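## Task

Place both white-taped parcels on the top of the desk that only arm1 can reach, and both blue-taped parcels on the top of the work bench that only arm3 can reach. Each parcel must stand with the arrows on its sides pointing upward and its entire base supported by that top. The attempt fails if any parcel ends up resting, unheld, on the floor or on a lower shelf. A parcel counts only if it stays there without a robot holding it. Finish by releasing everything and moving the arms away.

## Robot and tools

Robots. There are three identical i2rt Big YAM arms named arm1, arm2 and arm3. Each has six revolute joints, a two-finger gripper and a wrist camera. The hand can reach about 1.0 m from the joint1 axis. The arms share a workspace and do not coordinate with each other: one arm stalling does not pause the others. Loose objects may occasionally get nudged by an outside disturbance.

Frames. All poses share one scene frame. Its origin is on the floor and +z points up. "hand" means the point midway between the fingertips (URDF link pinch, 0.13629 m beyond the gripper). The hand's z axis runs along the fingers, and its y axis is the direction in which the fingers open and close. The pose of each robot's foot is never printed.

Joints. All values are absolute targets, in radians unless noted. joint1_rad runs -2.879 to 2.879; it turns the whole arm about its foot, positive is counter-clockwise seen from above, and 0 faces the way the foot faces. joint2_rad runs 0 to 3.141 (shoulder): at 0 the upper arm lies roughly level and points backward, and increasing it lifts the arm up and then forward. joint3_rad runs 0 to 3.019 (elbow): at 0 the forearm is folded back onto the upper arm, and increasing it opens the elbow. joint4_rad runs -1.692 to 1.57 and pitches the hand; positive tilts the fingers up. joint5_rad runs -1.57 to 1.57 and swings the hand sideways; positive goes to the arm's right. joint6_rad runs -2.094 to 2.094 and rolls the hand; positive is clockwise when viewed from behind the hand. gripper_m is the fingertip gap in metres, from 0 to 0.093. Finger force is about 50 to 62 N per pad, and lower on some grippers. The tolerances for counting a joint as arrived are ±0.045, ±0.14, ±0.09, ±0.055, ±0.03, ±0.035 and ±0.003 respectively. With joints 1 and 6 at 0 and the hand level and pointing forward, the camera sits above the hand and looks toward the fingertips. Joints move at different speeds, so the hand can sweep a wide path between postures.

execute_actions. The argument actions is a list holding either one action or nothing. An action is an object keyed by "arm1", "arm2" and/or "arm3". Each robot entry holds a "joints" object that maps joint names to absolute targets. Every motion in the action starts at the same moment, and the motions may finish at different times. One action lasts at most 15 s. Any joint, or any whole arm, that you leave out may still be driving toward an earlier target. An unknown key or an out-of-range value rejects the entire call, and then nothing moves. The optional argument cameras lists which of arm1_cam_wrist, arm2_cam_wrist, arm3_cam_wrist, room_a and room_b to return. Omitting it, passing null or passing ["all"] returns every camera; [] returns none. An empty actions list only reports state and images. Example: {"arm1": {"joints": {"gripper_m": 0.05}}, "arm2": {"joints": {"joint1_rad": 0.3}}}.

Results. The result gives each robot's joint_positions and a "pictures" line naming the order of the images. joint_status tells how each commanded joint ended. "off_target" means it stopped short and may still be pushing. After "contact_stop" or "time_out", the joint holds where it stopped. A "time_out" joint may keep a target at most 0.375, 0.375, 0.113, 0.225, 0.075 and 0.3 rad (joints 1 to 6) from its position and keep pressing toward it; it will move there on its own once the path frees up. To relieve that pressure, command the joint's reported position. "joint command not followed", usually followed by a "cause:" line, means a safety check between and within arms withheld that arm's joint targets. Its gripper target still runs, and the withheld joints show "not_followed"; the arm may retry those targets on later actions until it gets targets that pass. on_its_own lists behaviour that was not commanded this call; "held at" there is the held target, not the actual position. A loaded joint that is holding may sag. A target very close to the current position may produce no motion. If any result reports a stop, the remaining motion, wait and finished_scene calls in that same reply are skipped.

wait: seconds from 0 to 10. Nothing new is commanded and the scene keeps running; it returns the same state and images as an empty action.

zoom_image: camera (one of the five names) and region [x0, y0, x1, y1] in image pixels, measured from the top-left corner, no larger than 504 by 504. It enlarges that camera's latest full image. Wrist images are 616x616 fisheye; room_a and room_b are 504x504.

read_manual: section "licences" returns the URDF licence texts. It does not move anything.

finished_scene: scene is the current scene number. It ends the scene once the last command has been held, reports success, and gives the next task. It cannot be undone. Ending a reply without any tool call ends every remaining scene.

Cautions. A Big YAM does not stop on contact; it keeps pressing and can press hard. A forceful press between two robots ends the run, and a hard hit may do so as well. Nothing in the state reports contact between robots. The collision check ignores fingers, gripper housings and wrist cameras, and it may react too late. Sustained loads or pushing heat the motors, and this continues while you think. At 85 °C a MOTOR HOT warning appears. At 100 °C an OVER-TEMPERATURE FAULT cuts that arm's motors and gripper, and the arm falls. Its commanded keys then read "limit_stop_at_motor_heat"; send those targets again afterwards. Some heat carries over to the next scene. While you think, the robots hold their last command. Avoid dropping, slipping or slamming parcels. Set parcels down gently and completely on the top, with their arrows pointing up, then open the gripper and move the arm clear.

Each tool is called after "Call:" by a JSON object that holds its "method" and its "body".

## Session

Call:
{"method": "execute_actions", "body": {"actions": []}}

Scene clock: 0.00 s.
arm1.joint_positions: joint1_rad=-0.231 joint2_rad=+0.486 joint3_rad=+1.349 joint4_rad=-1.596 joint5_rad=-0.253 joint6_rad=+0.284 gripper_m=+0.094
arm1.joint_status: not commanded
arm1.hand: x=+0.9220 y=-0.7553 z=+1.4171 quat_wxyz=(-0.274, -0.892, -0.184, +0.310) (m; scene frame)
arm2.joint_positions: joint1_rad=-0.696 joint2_rad=+0.352 joint3_rad=+1.349 joint4_rad=-1.436 joint5_rad=+0.222 joint6_rad=-0.399 gripper_m=+0.095
arm2.joint_status: not commanded
arm2.hand: x=+0.2273 y=+0.2733 z=+1.4499 quat_wxyz=(-0.540, +0.294, -0.785, +0.073) (m; scene frame)
arm3.joint_positions: joint1_rad=+0.212 joint2_rad=+0.426 joint3_rad=+1.330 joint4_rad=-1.501 joint5_rad=-0.216 joint6_rad=-0.004 gripper_m=+0.095
arm3.joint_status: not commanded
arm3.hand: x=-1.0865 y=+0.2380 z=+1.3679 quat_wxyz=(-0.401, -0.558, -0.682, +0.250) (m; scene frame)
pictures: arm1_cam_wrist, arm2_cam_wrist, arm3_cam_wrist, room_a, room_b
Images, in order (width x height): arm1_cam_wrist 616x616, arm2_cam_wrist 616x616, arm3_cam_wrist 616x616, room_a 504x504, room_b 504x504.

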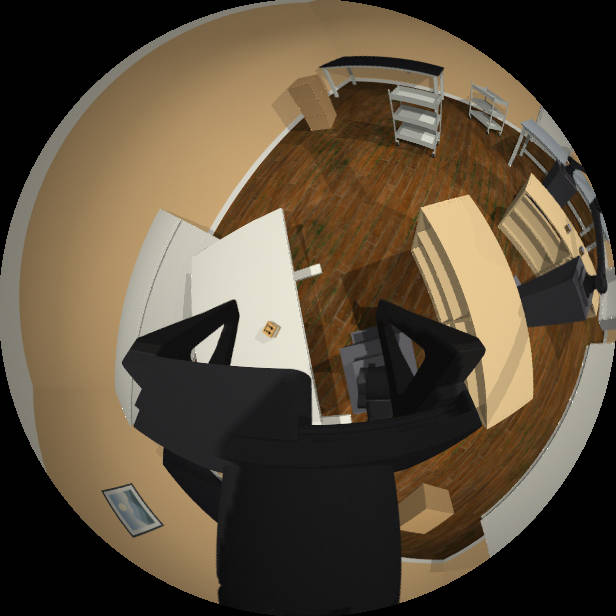

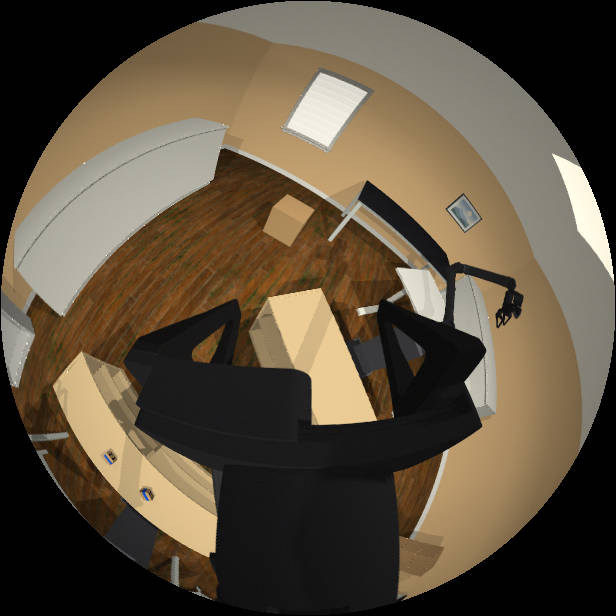

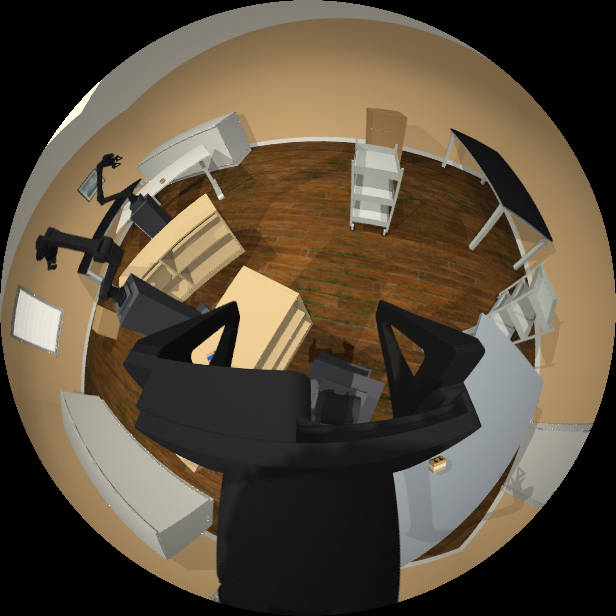

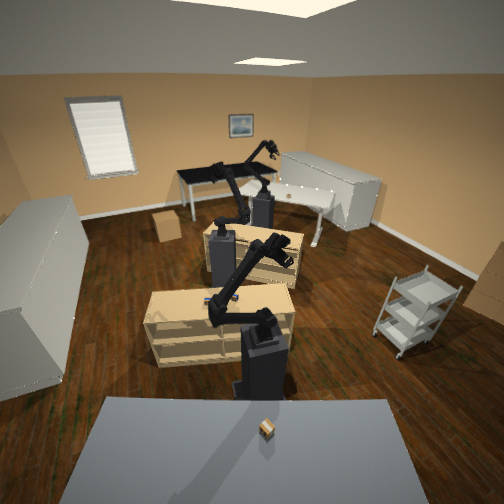

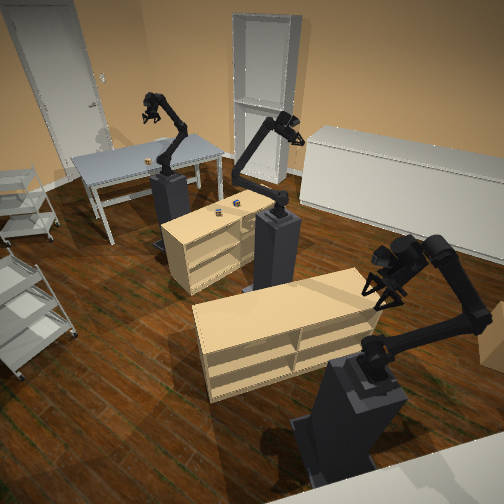

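Call:
{"method": "execute_actions", "body": {"actions": [{"arm1":{"joints":{"joint1_rad":1.1,"joint2_rad":1.3,"joint3_rad":1.3,"joint4_rad":-1.3,"joint5_rad":0,"joint6_rad":0}},"arm2":{"joints":{"joint1_rad":1.8,"joint2_rad":1.8,"joint3_rad":1.4,"joint4_rad":-1.0,"joint5_rad":0,"joint6_rad":0}},"arm3":{"joints":{"joint1_rad":-1.75,"joint2_rad":1.3,"joint3_rad":1.2,"joint4_rad":-1.2,"joint5_rad":0,"joint6_rad":0}}}]}}

Call:
{"method": "zoom_image", "body": {"camera": "arm2_cam_wrist", "region": [220,120,400,260]}}

Call:
{"method": "zoom_image", "body": {"camera": "arm3_cam_wrist", "region": [240,120,380,260]}}

Call:
{"method": "zoom_image", "body": {"camera": "arm1_cam_wrist", "region": [220,120,400,260]}}

Scene clock: 4.17 s.
arm1.joint_positions: joint1_rad=+1.102 joint2_rad=+1.324 joint3_rad=+1.275 joint4_rad=-1.307 joint5_rad=+0.000 joint6_rad=+0.009 gripper_m=+0.094
arm1.joint_status: all done
arm1.hand: x=+1.1684 y=-1.0428 z=+1.1787 quat_wxyz=(-0.094, -0.576, -0.810, +0.055) (m; scene frame)
arm2.joint_positions: joint1_rad=+1.806 joint2_rad=+1.817 joint3_rad=+1.388 joint4_rad=-1.006 joint5_rad=-0.002 joint6_rad=-0.007 gripper_m=+0.095
arm2.joint_status: all done
arm2.hand: x=-0.4416 y=+0.3583 z=+0.9808 quat_wxyz=(-0.011, +0.994, -0.083, -0.064) (m; scene frame)
arm3.joint_positions: joint1_rad=-1.751 joint2_rad=+1.322 joint3_rad=+1.196 joint4_rad=-1.210 joint5_rad=+0.000 joint6_rad=-0.004 gripper_m=+0.095
arm3.joint_status: all done
arm3.hand: x=-1.5455 y=+0.5112 z=+1.0873 quat_wxyz=(+0.019, -0.980, +0.154, +0.121) (m; scene frame)
pictures: arm1_cam_wrist, arm2_cam_wrist, arm3_cam_wrist, room_a, room_b
Images, in order (width x height): arm1_cam_wrist 616x616, arm2_cam_wrist 616x616, arm3_cam_wrist 616x616, room_a 504x504, room_b 504x504.

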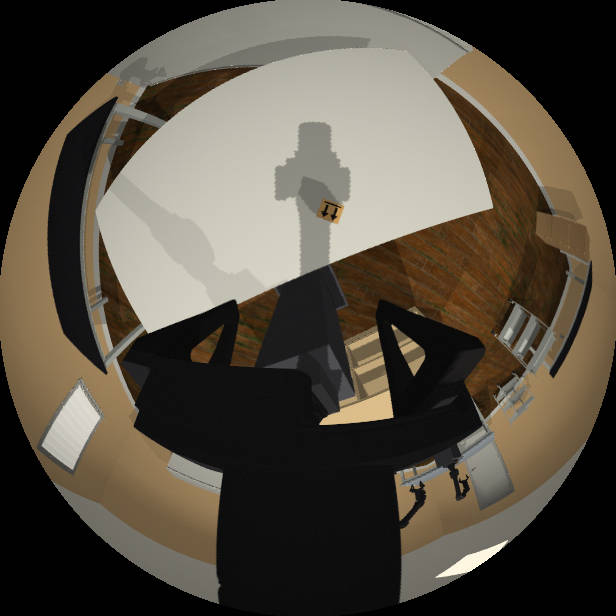

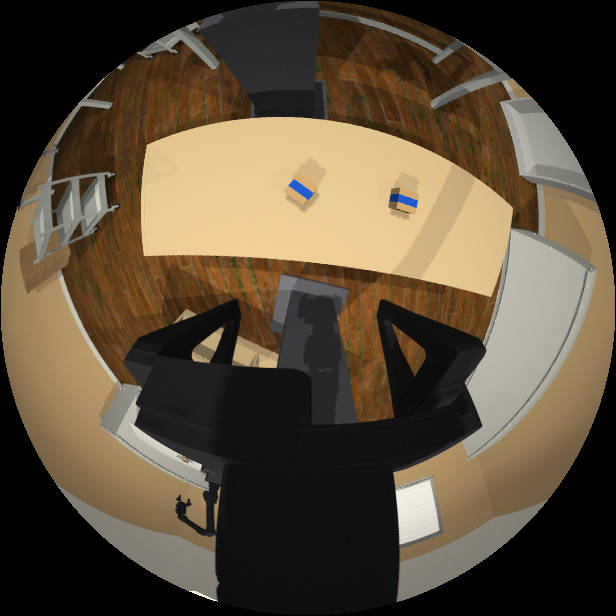

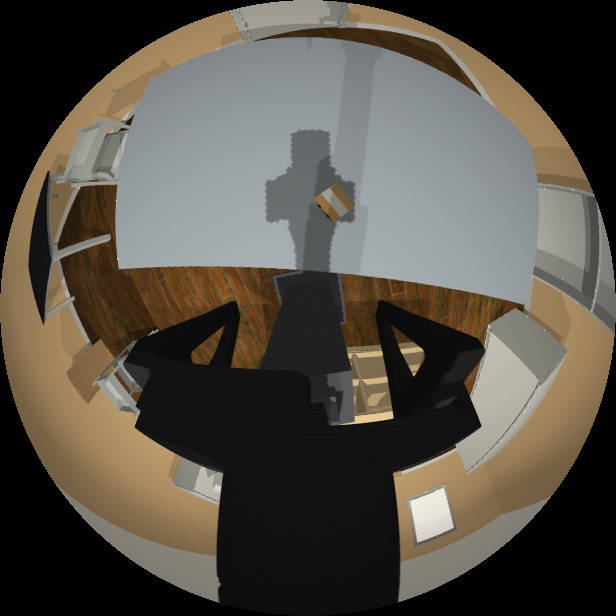

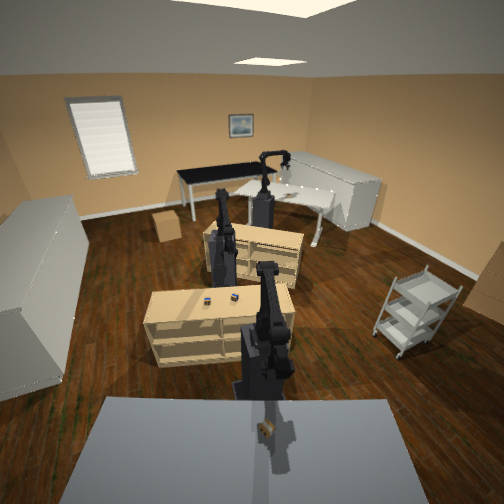

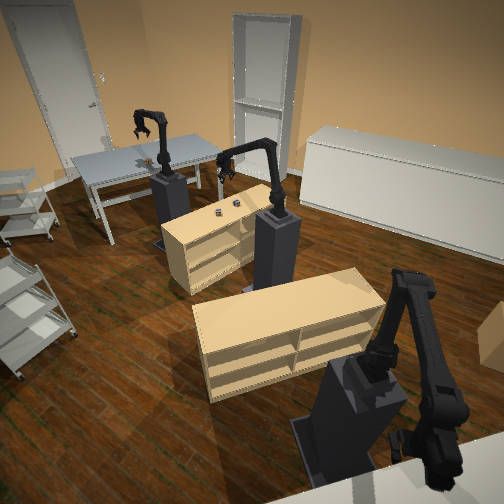

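Region (220, 120, 400, 260) of arm2_cam_wrist's 616x616 image, scaled by 2.800, with more detail than that image has.

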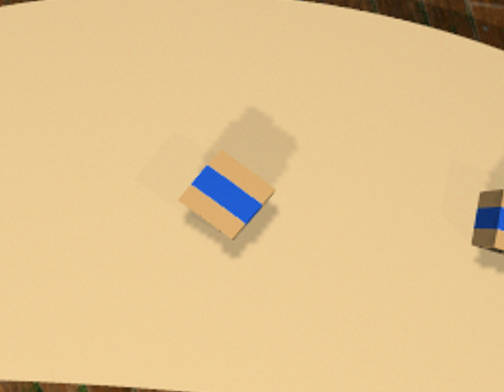

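Region (240, 120, 380, 260) of arm3_cam_wrist's 616x616 image, scaled by 3.600, with more detail than that image has.

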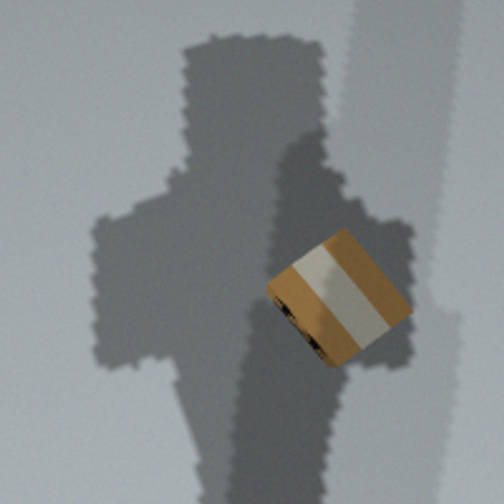

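Region (220, 120, 400, 260) of arm1_cam_wrist's 616x616 image, scaled by 2.800, with more detail than that image has.

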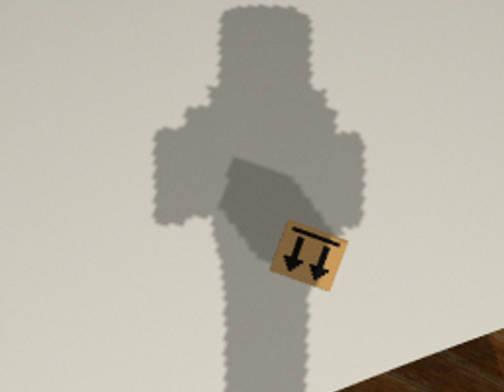

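Call:
{"method": "execute_actions", "body": {"actions": [{"arm1":{"joints":{"joint1_rad":1.008,"joint2_rad":1.86,"joint3_rad":0.58,"joint4_rad":0.85}},"arm2":{"joints":{"joint1_rad":1.83,"joint2_rad":2.45,"joint3_rad":1.8,"joint4_rad":-0.85,"joint6_rad":0.62}},"arm3":{"joints":{"joint1_rad":-1.851,"joint2_rad":1.83,"joint3_rad":1.4,"joint4_rad":-1.06,"joint6_rad":0.77}}}]}}

Call:
{"method": "zoom_image", "body": {"camera": "arm2_cam_wrist", "region": [250,100,550,300]}}

Scene clock: 6.93 s.
arm1.joint_positions: joint1_rad=+1.003 joint2_rad=+1.885 joint3_rad=+0.569 joint4_rad=+0.823 joint5_rad=+0.000 joint6_rad=+0.009 gripper_m=+0.094
arm1.joint_status: all done
arm1.hand: x=+1.1533 y=-1.1392 z=+0.9063 quat_wxyz=(-0.411, -0.534, -0.671, +0.309) (m; scene frame)
arm2.joint_positions: joint1_rad=+1.828 joint2_rad=+2.461 joint3_rad=+1.769 joint4_rad=-0.856 joint5_rad=-0.002 joint6_rad=+0.612 gripper_m=+0.095
arm2.joint_status: all done
arm2.hand: x=-0.5384 y=+0.3637 z=+0.7279 quat_wxyz=(-0.003, +0.928, -0.374, -0.009) (m; scene frame)
arm3.joint_positions: joint1_rad=-1.855 joint2_rad=+1.855 joint3_rad=+1.373 joint4_rad=-1.068 joint5_rad=+0.000 joint6_rad=+0.759 gripper_m=+0.095
arm3.joint_status: all done
arm3.hand: x=-1.6279 y=+0.5968 z=+0.9130 quat_wxyz=(-0.004, -0.831, +0.556, +0.015) (m; scene frame)
pictures: arm1_cam_wrist, arm2_cam_wrist, arm3_cam_wrist, room_a, room_b
Images, in order (width x height): arm1_cam_wrist 616x616, arm2_cam_wrist 616x616, arm3_cam_wrist 616x616, room_a 504x504, room_b 504x504.

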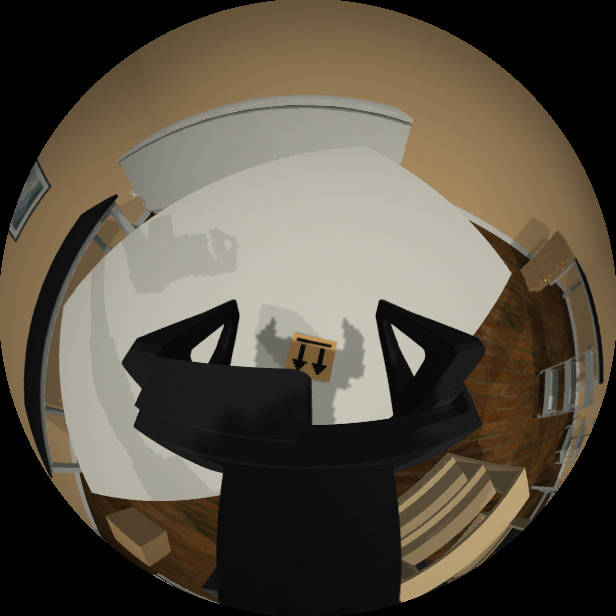

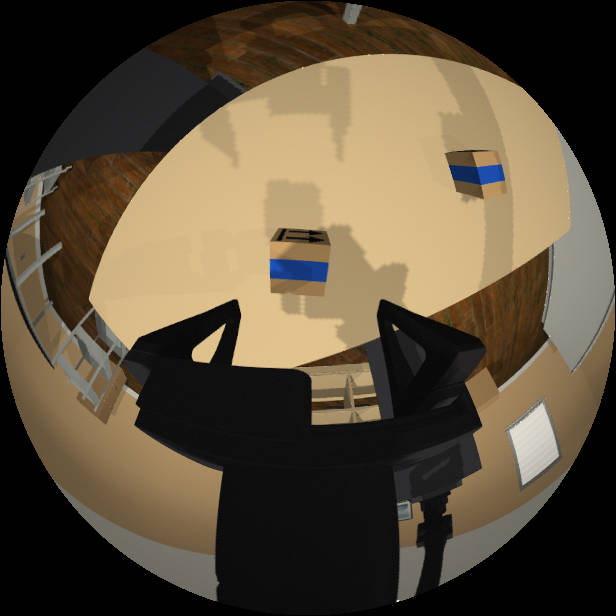

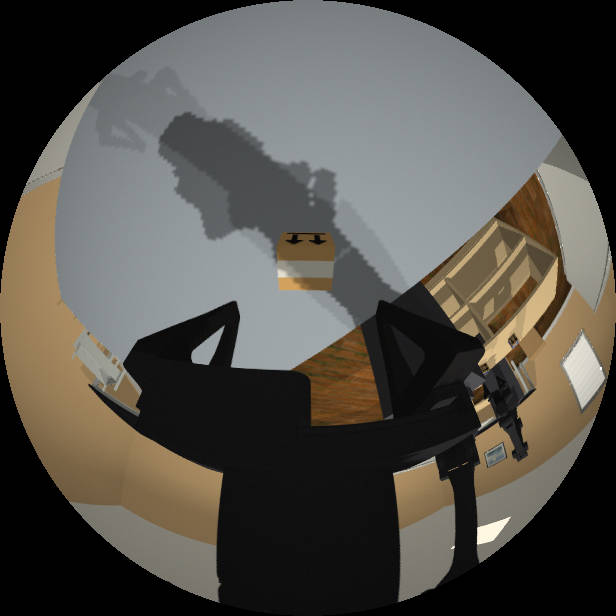

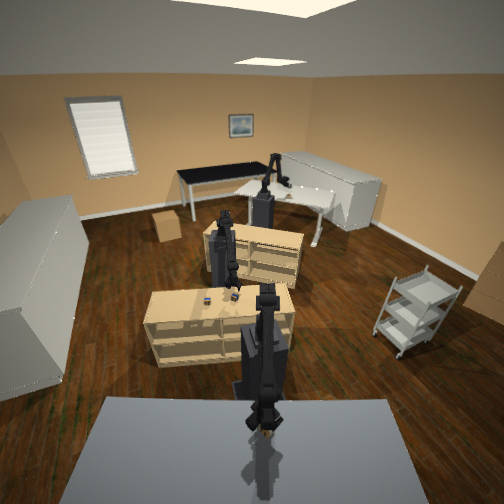

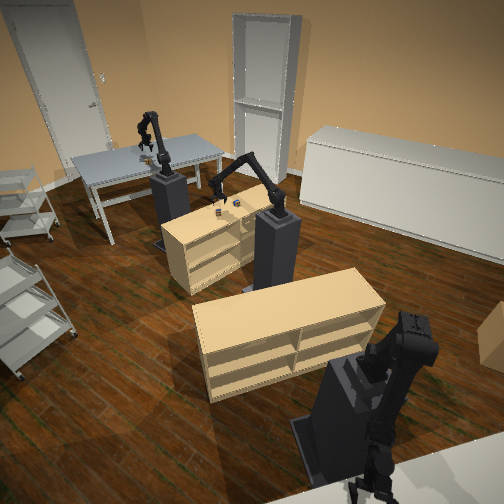

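Region (250, 100, 550, 300) of arm2_cam_wrist's 616x616 image, scaled by 1.680, with more detail than that image has.

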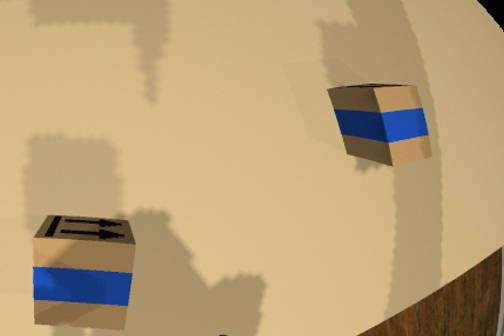

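Call:
{"method": "zoom_image", "body": {"camera": "room_a", "region": [190,280,250,320]}}

Call:
{"method": "execute_actions", "body": {"actions": [{"arm1":{"joints":{"joint2_rad":2.26,"joint3_rad":0.675,"joint4_rad":1.17}},"arm2":{"joints":{"joint1_rad":1.85,"joint2_rad":2.62,"joint3_rad":1.85,"joint4_rad":-0.735,"joint6_rad":0.68}},"arm3":{"joints":{"joint1_rad":-1.835,"joint2_rad":1.97,"joint3_rad":1.32,"joint4_rad":-0.86}}}], "cameras": ["arm1_cam_wrist","arm2_cam_wrist","arm3_cam_wrist"]}}

Region (190, 280, 250, 320) of room_a's 504x504 image, scaled by 8.400, with more detail than that image has.

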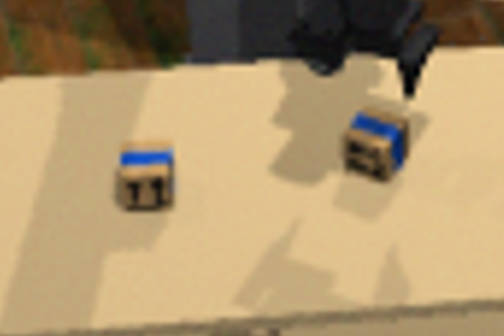

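Scene clock: 9.17 s.
arm1.joint_positions: joint1_rad=+1.003 joint2_rad=+2.280 joint3_rad=+0.669 joint4_rad=+1.143 joint5_rad=+0.000 joint6_rad=+0.009 gripper_m=+0.094
arm1.joint_status: all done
arm1.hand: x=+1.1568 y=-1.1462 z=+0.8037 quat_wxyz=(-0.419, -0.530, -0.666, +0.315) (m; scene frame)
arm2.joint_positions: joint1_rad=+1.848 joint2_rad=+2.639 joint3_rad=+1.831 joint4_rad=-0.747 joint5_rad=-0.002 joint6_rad=+0.673 gripper_m=+0.095
arm2.joint_status: all done
arm2.hand: x=-0.5352 y=+0.3508 z=+0.6326 quat_wxyz=(-0.003, +0.920, -0.392, -0.006) (m; scene frame)
arm3.joint_positions: joint1_rad=-1.842 joint2_rad=+1.995 joint3_rad=+1.313 joint4_rad=-0.876 joint5_rad=+0.000 joint6_rad=+0.759 gripper_m=+0.095
arm3.joint_status: all done
arm3.hand: x=-1.6340 y=+0.5913 z=+0.8223 quat_wxyz=(-0.003, -0.834, +0.551, +0.011) (m; scene frame)
pictures: arm1_cam_wrist, arm2_cam_wrist, arm3_cam_wrist
Images, in order (width x height): arm1_cam_wrist 616x616, arm2_cam_wrist 616x616, arm3_cam_wrist 616x616.

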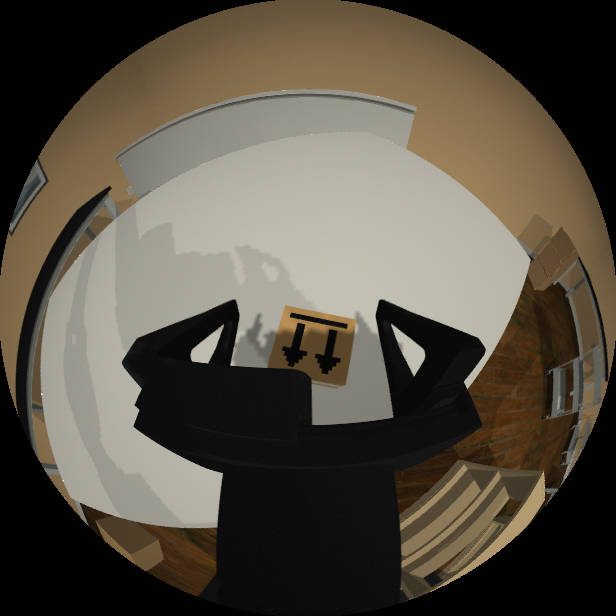

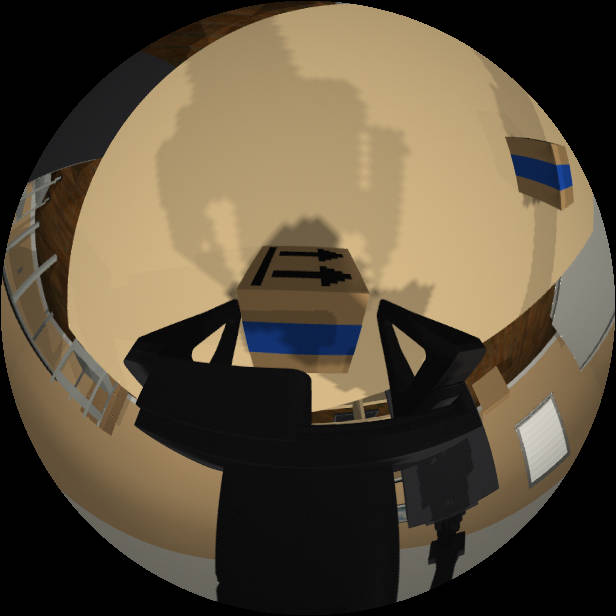

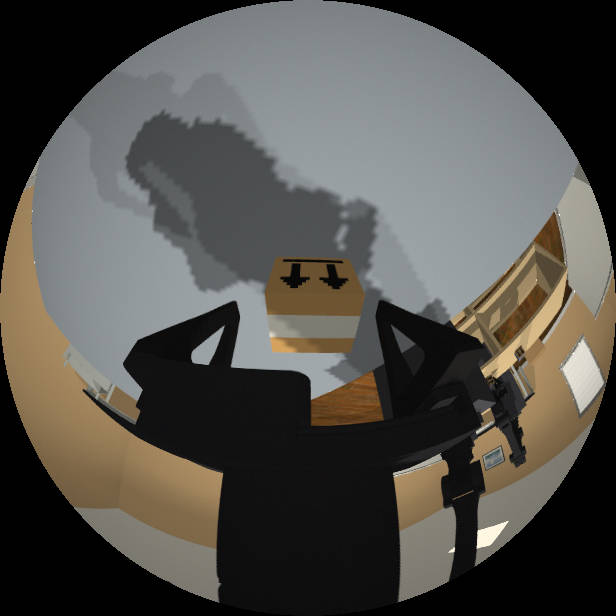

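Call:
{"method": "execute_actions", "body": {"actions": [{"arm1":{"joints":{"joint2_rad":2.36,"joint3_rad":0.705,"joint4_rad":1.21}},"arm2":{"joints":{"gripper_m":0.03}},"arm3":{"joints":{"joint2_rad":2.02,"joint3_rad":1.275,"joint4_rad":-0.815}}}], "cameras": ["arm1_cam_wrist","arm3_cam_wrist"]}}

Scene clock: 10.33 s.
arm1.joint_positions: joint1_rad=+1.003 joint2_rad=+2.363 joint3_rad=+0.704 joint4_rad=+1.187 joint5_rad=+0.000 joint6_rad=+0.009 gripper_m=+0.094
arm1.joint_status: all done
arm1.hand: x=+1.1573 y=-1.1467 z=+0.7784 quat_wxyz=(-0.418, -0.531, -0.667, +0.314) (m; scene frame)
arm2.joint_positions: joint1_rad=+1.848 joint2_rad=+2.639 joint3_rad=+1.831 joint4_rad=-0.747 joint5_rad=-0.002 joint6_rad=+0.673 gripper_m=+0.049
arm2.joint_status: gripper_m off_target (ended at +0.049, target +0.030)
arm2.hand: x=-0.5352 y=+0.3508 z=+0.6326 quat_wxyz=(-0.003, +0.920, -0.392, -0.006) (m; scene frame)
arm3.joint_positions: joint1_rad=-1.842 joint2_rad=+2.019 joint3_rad=+1.276 joint4_rad=-0.831 joint5_rad=+0.000 joint6_rad=+0.759 gripper_m=+0.095
arm3.joint_status: all done
arm3.hand: x=-1.6240 y=+0.5869 z=+0.7990 quat_wxyz=(-0.002, -0.834, +0.551, +0.003) (m; scene frame)
pictures: arm1_cam_wrist, arm3_cam_wrist
Images, in order (width x height): arm1_cam_wrist 616x616, arm3_cam_wrist 616x616.

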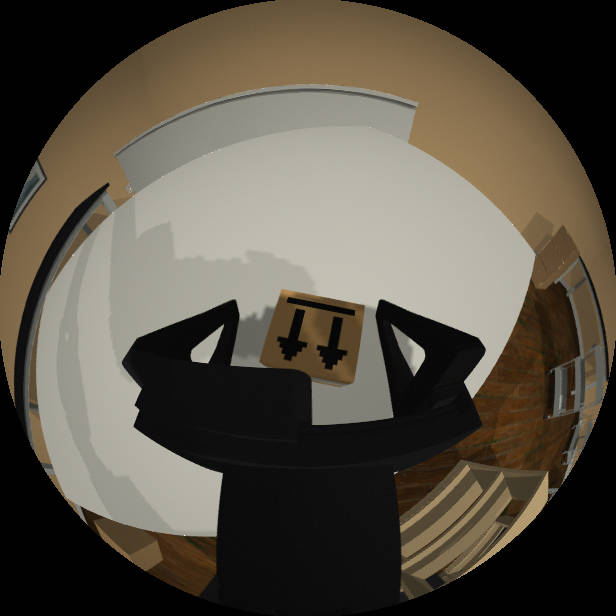

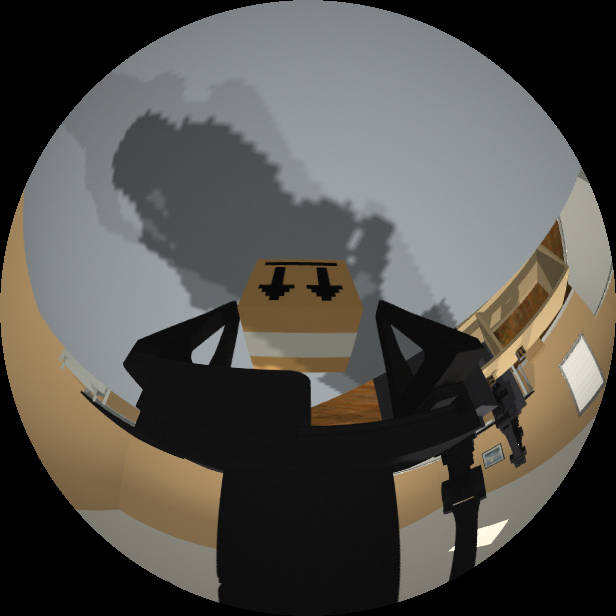

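Call:
{"method": "execute_actions", "body": {"actions": [{"arm1":{"joints":{"joint2_rad":2.415,"joint4_rad":1.225}},"arm2":{"joints":{"joint2_rad":2.57}},"arm3":{"joints":{"joint1_rad":-1.818,"joint2_rad":2.045}}}], "cameras": ["arm1_cam_wrist","arm3_cam_wrist"]}}

Scene clock: 11.40 s.
arm1.joint_positions: joint1_rad=+1.003 joint2_rad=+2.414 joint3_rad=+0.704 joint4_rad=+1.201 joint5_rad=+0.000 joint6_rad=+0.009 gripper_m=+0.094
arm1.joint_status: all done
arm1.hand: x=+1.1545 y=-1.1339 z=+0.7559 quat_wxyz=(-0.405, -0.537, -0.675, +0.304) (m; scene frame)
arm2.joint_positions: joint1_rad=+1.848 joint2_rad=+2.583 joint3_rad=+1.831 joint4_rad=-0.747 joint5_rad=-0.002 joint6_rad=+0.673 gripper_m=+0.049
arm2.joint_status: all done
arm2.hand: x=-0.5569 y=+0.3534 z=+0.6690 quat_wxyz=(+0.005, +0.919, -0.392, -0.033) (m; scene frame)
arm3.joint_positions: joint1_rad=-1.824 joint2_rad=+2.040 joint3_rad=+1.276 joint4_rad=-0.831 joint5_rad=+0.000 joint6_rad=+0.759 gripper_m=+0.095
arm3.joint_status: all done
arm3.hand: x=-1.6240 y=+0.5764 z=+0.7884 quat_wxyz=(+0.000, -0.839, +0.543, -0.007) (m; scene frame)
pictures: arm1_cam_wrist, arm3_cam_wrist
Images, in order (width x height): arm1_cam_wrist 616x616, arm3_cam_wrist 616x616.

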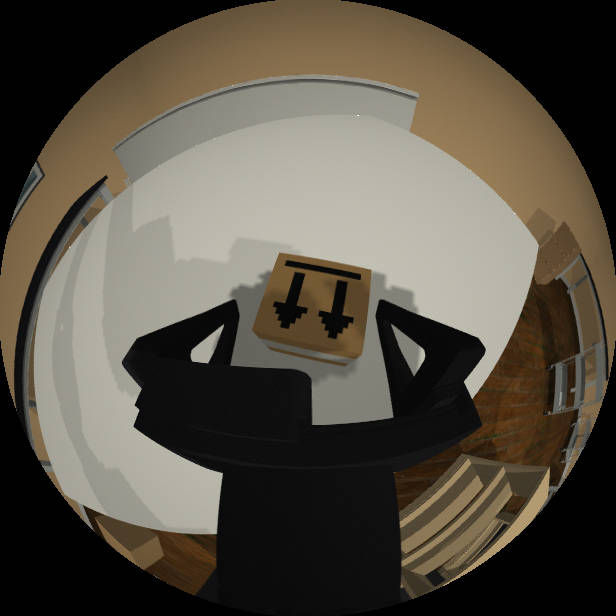

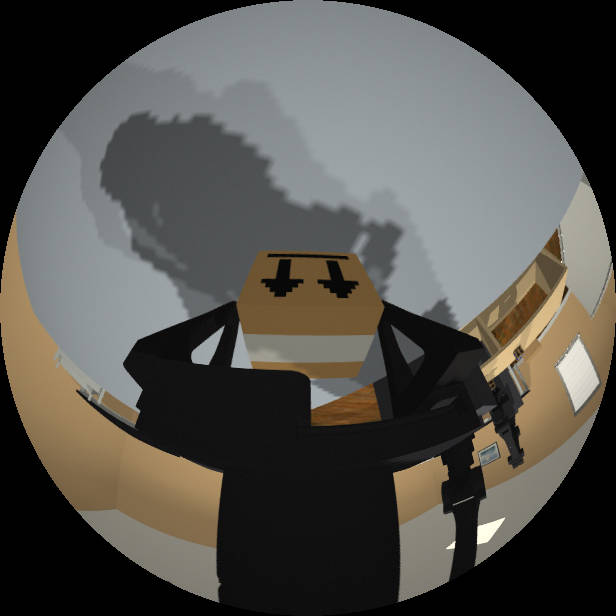

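Call:
{"method": "execute_actions", "body": {"actions": [{"arm1":{"joints":{"joint2_rad":2.44,"joint4_rad":1.24}},"arm2":{"joints":{"joint6_rad":-1.68}},"arm3":{"joints":{"gripper_m":0.03}}}], "cameras": []}}

Call:
{"method": "execute_actions", "body": {"actions": [{"arm1":{"joints":{"gripper_m":0.03}},"arm2":{"joints":{"joint2_rad":2.63}},"arm3":{"joints":{"joint2_rad":1.7}}}], "cameras": ["arm1_cam_wrist","arm2_cam_wrist","arm3_cam_wrist"]}}

Scene clock: 14.30 s.
arm1.joint_positions: joint1_rad=+1.003 joint2_rad=+2.432 joint3_rad=+0.704 joint4_rad=+1.214 joint5_rad=+0.000 joint6_rad=+0.009 gripper_m=+0.094
arm1.joint_status: all done
arm1.hand: x=+1.1537 y=-1.1303 z=+0.7502 quat_wxyz=(-0.404, -0.537, -0.676, +0.303) (m; scene frame)
arm2.joint_positions: joint1_rad=+1.848 joint2_rad=+2.583 joint3_rad=+1.831 joint4_rad=-0.747 joint5_rad=-0.002 joint6_rad=-1.672 gripper_m=+0.049
arm2.joint_status: all done
arm2.hand: x=-0.5569 y=+0.3534 z=+0.6690 quat_wxyz=(-0.029, +0.718, +0.695, -0.017) (m; scene frame)
arm3.joint_positions: joint1_rad=-1.824 joint2_rad=+2.040 joint3_rad=+1.276 joint4_rad=-0.831 joint5_rad=+0.000 joint6_rad=+0.760 gripper_m=+0.055
arm3.joint_status: gripper_m off_target (ended at +0.055, target +0.030)
arm3.hand: x=-1.6240 y=+0.5765 z=+0.7884 quat_wxyz=(+0.000, -0.839, +0.543, -0.007) (m; scene frame)
pictures: none
No camera images: the call's "cameras" was empty. Leave "cameras" out to get every camera's image.

Scene clock: 15.67 s.
arm1.joint_positions: joint1_rad=+1.003 joint2_rad=+2.432 joint3_rad=+0.704 joint4_rad=+1.214 joint5_rad=+0.000 joint6_rad=+0.009 gripper_m=+0.057
arm1.joint_status: gripper_m off_target (ended at +0.057, target +0.030)
arm1.hand: x=+1.1537 y=-1.1304 z=+0.7503 quat_wxyz=(-0.404, -0.537, -0.676, +0.303) (m; scene frame)
arm2.joint_positions: joint1_rad=+1.848 joint2_rad=+2.639 joint3_rad=+1.831 joint4_rad=-0.746 joint5_rad=-0.002 joint6_rad=-1.673 gripper_m=+0.049
arm2.joint_status: all done
arm2.hand: x=-0.5358 y=+0.3510 z=+0.6331 quat_wxyz=(-0.007, +0.718, +0.696, +0.000) (m; scene frame)
arm3.joint_positions: joint1_rad=-1.824 joint2_rad=+1.704 joint3_rad=+1.262 joint4_rad=-0.830 joint5_rad=+0.000 joint6_rad=+0.760 gripper_m=+0.055
arm3.joint_status: all done
arm3.hand: x=-1.6532 y=+0.5890 z=+0.9599 quat_wxyz=(-0.029, -0.829, +0.537, +0.151) (m; scene frame)
pictures: arm1_cam_wrist, arm2_cam_wrist, arm3_cam_wrist
Images, in order (width x height): arm1_cam_wrist 616x616, arm2_cam_wrist 616x616, arm3_cam_wrist 616x616.

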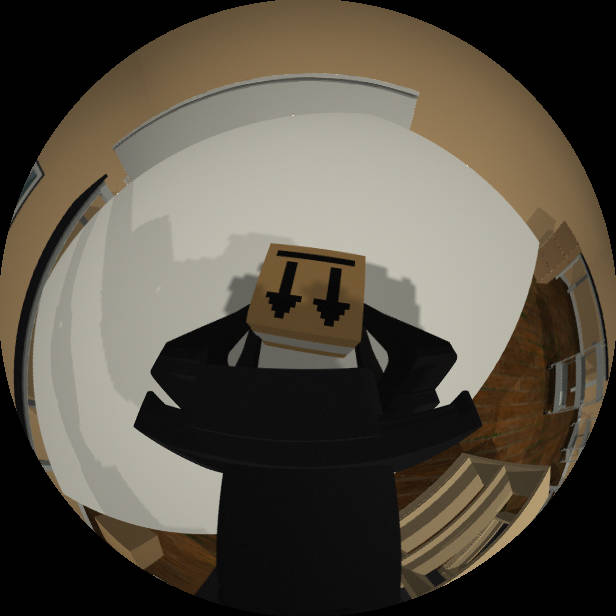

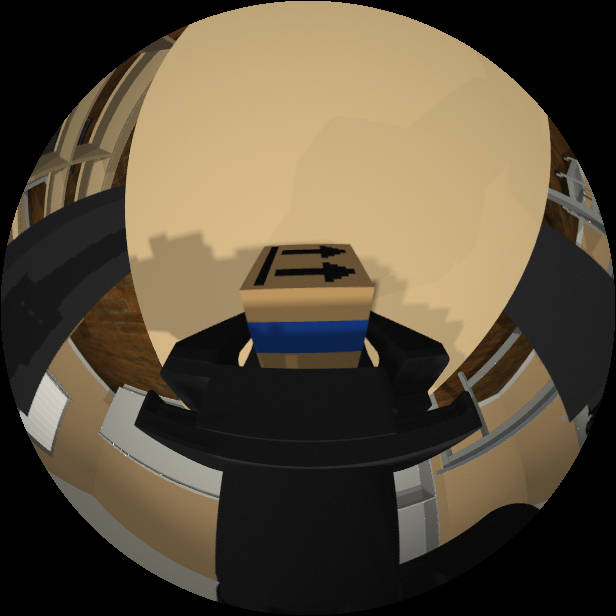

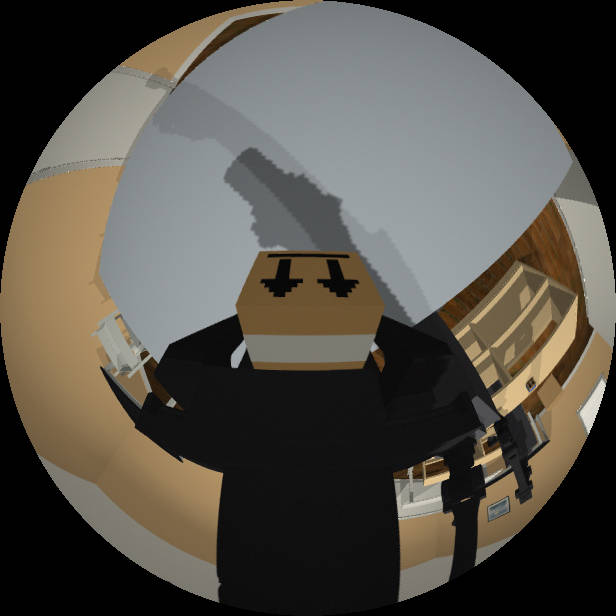

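Call:
{"method": "execute_actions", "body": {"actions": [{"arm1":{"joints":{"gripper_m":0.093}},"arm2":{"joints":{"gripper_m":0.093}},"arm3":{"joints":{"joint1_rad":-0.8}}}], "cameras": []}}

Call:
{"method": "execute_actions", "body": {"actions": [{"arm1":{"joints":{"joint1_rad":1.066,"joint5_rad":0.18,"joint6_rad":0.1}},"arm2":{"joints":{"joint2_rad":2.3,"joint4_rad":-1.0}},"arm3":{"joints":{"joint1_rad":0.5}}}], "cameras": ["arm1_cam_wrist"]}}

Call:
{"method": "execute_actions", "body": {"actions": [{"arm1":{"joints":{"gripper_m":0.03}},"arm2":{"joints":{"joint2_rad":1.2,"joint3_rad":1.0,"joint4_rad":-1.3,"joint6_rad":0}},"arm3":{"joints":{"joint1_rad":0.9,"joint2_rad":2.1,"joint3_rad":1.84,"joint4_rad":-1.1,"joint6_rad":0.84}}}], "cameras": ["arm1_cam_wrist"]}}

Call:
{"method": "execute_actions", "body": {"actions": [{"arm3":{"joints":{"joint1_rad":1.245,"joint2_rad":2.43,"joint4_rad":-0.85}}}], "cameras": ["arm3_cam_wrist","room_b","room_a"]}}

Scene clock: 18.13 s.
arm1.joint_positions: joint1_rad=+1.003 joint2_rad=+2.432 joint3_rad=+0.704 joint4_rad=+1.214 joint5_rad=+0.000 joint6_rad=+0.009 gripper_m=+0.093
arm1.joint_status: all done
arm1.hand: x=+1.1537 y=-1.1304 z=+0.7503 quat_wxyz=(-0.404, -0.537, -0.676, +0.303) (m; scene frame)
arm2.joint_positions: joint1_rad=+1.848 joint2_rad=+2.639 joint3_rad=+1.831 joint4_rad=-0.746 joint5_rad=-0.002 joint6_rad=-1.673 gripper_m=+0.093
arm2.joint_status: all done
arm2.hand: x=-0.5358 y=+0.3510 z=+0.6331 quat_wxyz=(-0.007, +0.718, +0.696, +0.000) (m; scene frame)
arm3.joint_positions: joint1_rad=-0.795 joint2_rad=+1.704 joint3_rad=+1.262 joint4_rad=-0.828 joint5_rad=-0.002 joint6_rad=+0.760 gripper_m=+0.055
arm3.joint_status: all done
arm3.hand: x=-1.5854 y=+0.0441 z=+0.9585 quat_wxyz=(-0.097, -0.986, +0.059, +0.120) (m; scene frame)
pictures: none
No camera images: the call's "cameras" was empty. Leave "cameras" out to get every camera's image.

Scene clock: 19.83 s.
arm1.joint_positions: joint1_rad=+1.068 joint2_rad=+2.432 joint3_rad=+0.704 joint4_rad=+1.214 joint5_rad=+0.177 joint6_rad=+0.090 gripper_m=+0.093
arm1.joint_status: all done
arm1.hand: x=+1.1560 y=-1.1284 z=+0.7517 quat_wxyz=(-0.381, -0.576, -0.641, +0.336) (m; scene frame)
arm2.joint_positions: joint1_rad=+1.848 joint2_rad=+2.309 joint3_rad=+1.837 joint4_rad=-0.988 joint5_rad=-0.002 joint6_rad=-1.673 gripper_m=+0.093
arm2.joint_status: all done
arm2.hand: x=-0.5764 y=+0.3541 z=+0.8478 quat_wxyz=(-0.043, +0.717, +0.695, -0.028) (m; scene frame)
arm3.joint_positions: joint1_rad=+0.505 joint2_rad=+1.704 joint3_rad=+1.262 joint4_rad=-0.826 joint5_rad=-0.002 joint6_rad=+0.761 gripper_m=+0.055
arm3.joint_status: all done
arm3.hand: x=-0.9369 y=-0.1439 z=+0.9514 quat_wxyz=(-0.144, -0.822, -0.550, +0.036) (m; scene frame)
pictures: arm1_cam_wrist
Images, in order (width x height): arm1_cam_wrist 616x616.

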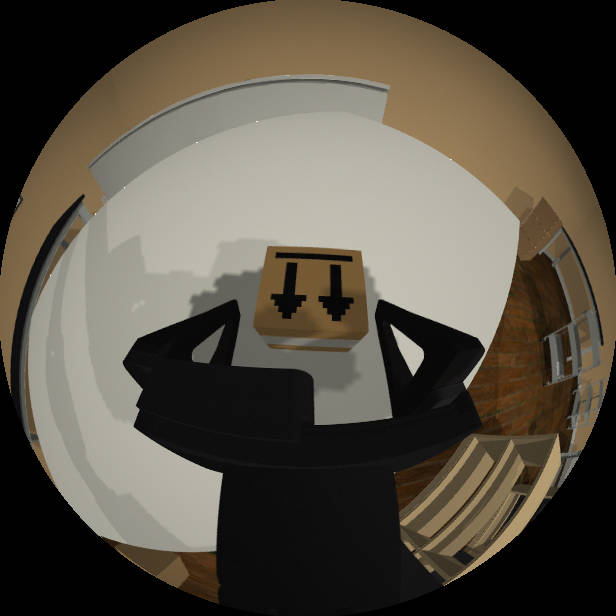

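Scene clock: 22.07 s.
arm1.joint_positions: joint1_rad=+1.068 joint2_rad=+2.432 joint3_rad=+0.704 joint4_rad=+1.214 joint5_rad=+0.178 joint6_rad=+0.090 gripper_m=+0.055
arm1.joint_status: gripper_m off_target (ended at +0.055, target +0.030)
arm1.hand: x=+1.1558 y=-1.1284 z=+0.7517 quat_wxyz=(-0.381, -0.576, -0.641, +0.336) (m; scene frame)
arm2.joint_positions: joint1_rad=+1.848 joint2_rad=+1.203 joint3_rad=+0.992 joint4_rad=-1.291 joint5_rad=-0.002 joint6_rad=-0.008 gripper_m=+0.093
arm2.joint_status: all done
arm2.hand: x=-0.2268 y=+0.3046 z=+1.0863 quat_wxyz=(-0.007, +0.998, -0.063, -0.030) (m; scene frame)
arm3.joint_positions: joint1_rad=+0.896 joint2_rad=+2.126 joint3_rad=+1.788 joint4_rad=-1.086 joint5_rad=-0.002 joint6_rad=+0.829 gripper_m=+0.055
arm3.joint_status: all done
arm3.hand: x=-0.6733 y=-0.1128 z=+0.8965 quat_wxyz=(-0.069, -0.729, -0.681, +0.002) (m; scene frame)
pictures: arm1_cam_wrist
Images, in order (width x height): arm1_cam_wrist 616x616.

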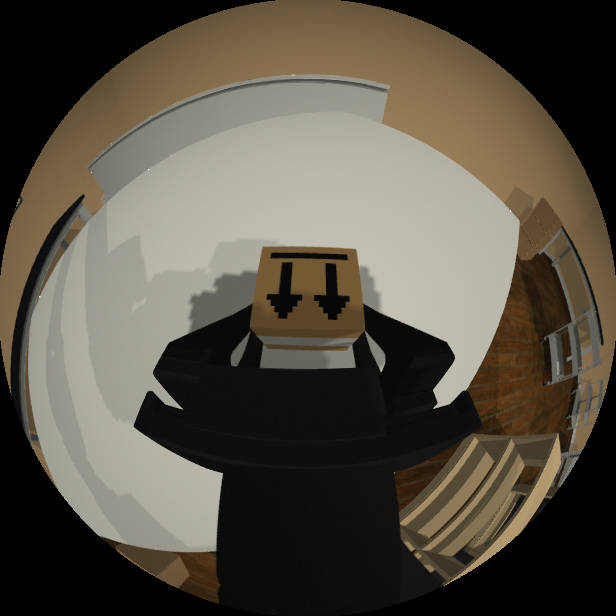

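Scene clock: 23.73 s.
arm1.joint_positions: joint1_rad=+1.068 joint2_rad=+2.432 joint3_rad=+0.704 joint4_rad=+1.214 joint5_rad=+0.178 joint6_rad=+0.090 gripper_m=+0.055
arm1.joint_status: not commanded
arm1.hand: x=+1.1558 y=-1.1284 z=+0.7517 quat_wxyz=(-0.381, -0.576, -0.641, +0.336) (m; scene frame)
arm2.joint_positions: joint1_rad=+1.848 joint2_rad=+1.203 joint3_rad=+0.992 joint4_rad=-1.291 joint5_rad=-0.002 joint6_rad=-0.007 gripper_m=+0.093
arm2.joint_status: not commanded
arm2.hand: x=-0.2268 y=+0.3046 z=+1.0863 quat_wxyz=(-0.007, +0.998, -0.063, -0.030) (m; scene frame)
arm3.joint_positions: joint1_rad=+1.238 joint2_rad=+2.459 joint3_rad=+1.818 joint4_rad=-0.864 joint5_rad=-0.001 joint6_rad=+0.830 gripper_m=+0.055
arm3.joint_status: all done
arm3.hand: x=-0.5340 y=+0.0688 z=+0.6914 quat_wxyz=(-0.027, -0.605, -0.796, -0.004) (m; scene frame)
pictures: arm3_cam_wrist, room_a, room_b
Images, in order (width x height): arm3_cam_wrist 616x616, room_a 504x504, room_b 504x504.

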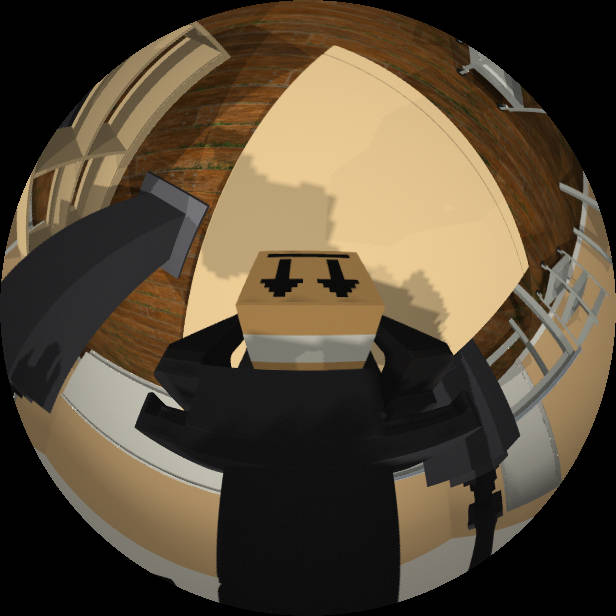

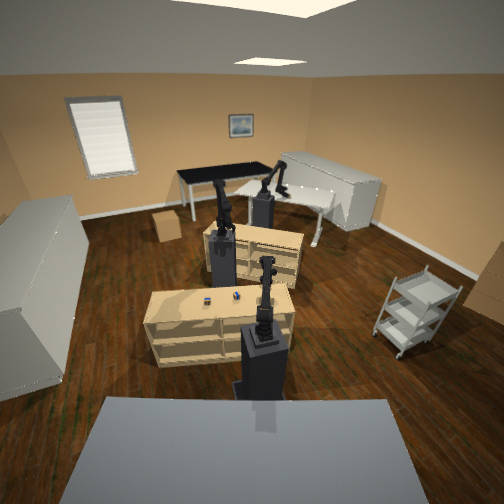

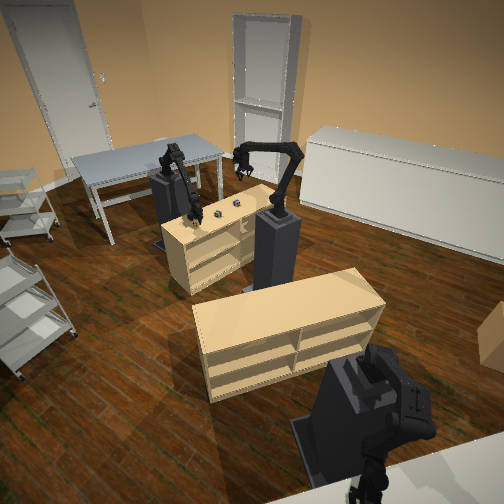

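Call:
{"method": "execute_actions", "body": {"actions": [{"arm1":{"joints":{"joint2_rad":1.8,"joint4_rad":0.7}},"arm3":{"joints":{"joint2_rad":2.51,"joint4_rad":-0.83}}}], "cameras": []}}

Call:
{"method": "execute_actions", "body": {"actions": [{"arm1":{"joints":{"joint2_rad":1.9,"joint3_rad":2.05,"joint4_rad":-1.52,"joint5_rad":0,"joint6_rad":0}},"arm3":{"joints":{"joint2_rad":2.555}}}], "cameras": ["arm3_cam_wrist"]}}

Scene clock: 25.47 s.
arm1.joint_positions: joint1_rad=+1.068 joint2_rad=+1.804 joint3_rad=+0.699 joint4_rad=+0.709 joint5_rad=+0.178 joint6_rad=+0.091 gripper_m=+0.055
arm1.joint_status: all done
arm1.hand: x=+1.1724 y=-1.1916 z=+0.9705 quat_wxyz=(-0.423, -0.561, -0.613, +0.361) (m; scene frame)
arm2.joint_positions: joint1_rad=+1.848 joint2_rad=+1.203 joint3_rad=+0.992 joint4_rad=-1.291 joint5_rad=-0.002 joint6_rad=-0.007 gripper_m=+0.093
arm2.joint_status: not commanded
arm2.hand: x=-0.2268 y=+0.3046 z=+1.0863 quat_wxyz=(-0.007, +0.998, -0.063, -0.030) (m; scene frame)
arm3.joint_positions: joint1_rad=+1.238 joint2_rad=+2.523 joint3_rad=+1.818 joint4_rad=-0.844 joint5_rad=-0.001 joint6_rad=+0.830 gripper_m=+0.055
arm3.joint_status: all done
arm3.hand: x=-0.5477 y=+0.0756 z=+0.6502 quat_wxyz=(-0.006, -0.605, -0.796, +0.000) (m; scene frame)
pictures: none
No camera images: the call's "cameras" was empty. Leave "cameras" out to get every camera's image.

Scene clock: 27.57 s.
arm1.joint_positions: joint1_rad=+1.068 joint2_rad=+1.917 joint3_rad=+1.993 joint4_rad=-1.507 joint5_rad=+0.002 joint6_rad=+0.010 gripper_m=+0.055
arm1.joint_status: all done
arm1.hand: x=+1.2154 y=-1.2381 z=+1.1724 quat_wxyz=(-0.061, -0.592, -0.803, +0.036) (m; scene frame)
arm2.joint_positions: joint1_rad=+1.848 joint2_rad=+1.203 joint3_rad=+0.992 joint4_rad=-1.291 joint5_rad=-0.002 joint6_rad=-0.007 gripper_m=+0.093
arm2.joint_status: not commanded
arm2.hand: x=-0.2268 y=+0.3046 z=+1.0863 quat_wxyz=(-0.007, +0.998, -0.063, -0.030) (m; scene frame)
arm3.joint_positions: joint1_rad=+1.238 joint2_rad=+2.540 joint3_rad=+1.818 joint4_rad=-0.840 joint5_rad=-0.001 joint6_rad=+0.831 gripper_m=+0.055
arm3.joint_status: all done
arm3.hand: x=-0.5516 y=+0.0776 z=+0.6395 quat_wxyz=(+0.000, -0.606, -0.796, +0.001) (m; scene frame)
pictures: arm3_cam_wrist
Images, in order (width x height): arm3_cam_wrist 616x616.

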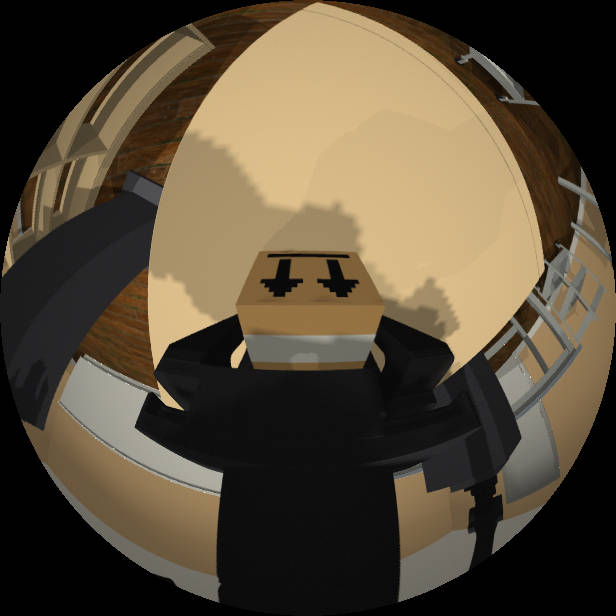

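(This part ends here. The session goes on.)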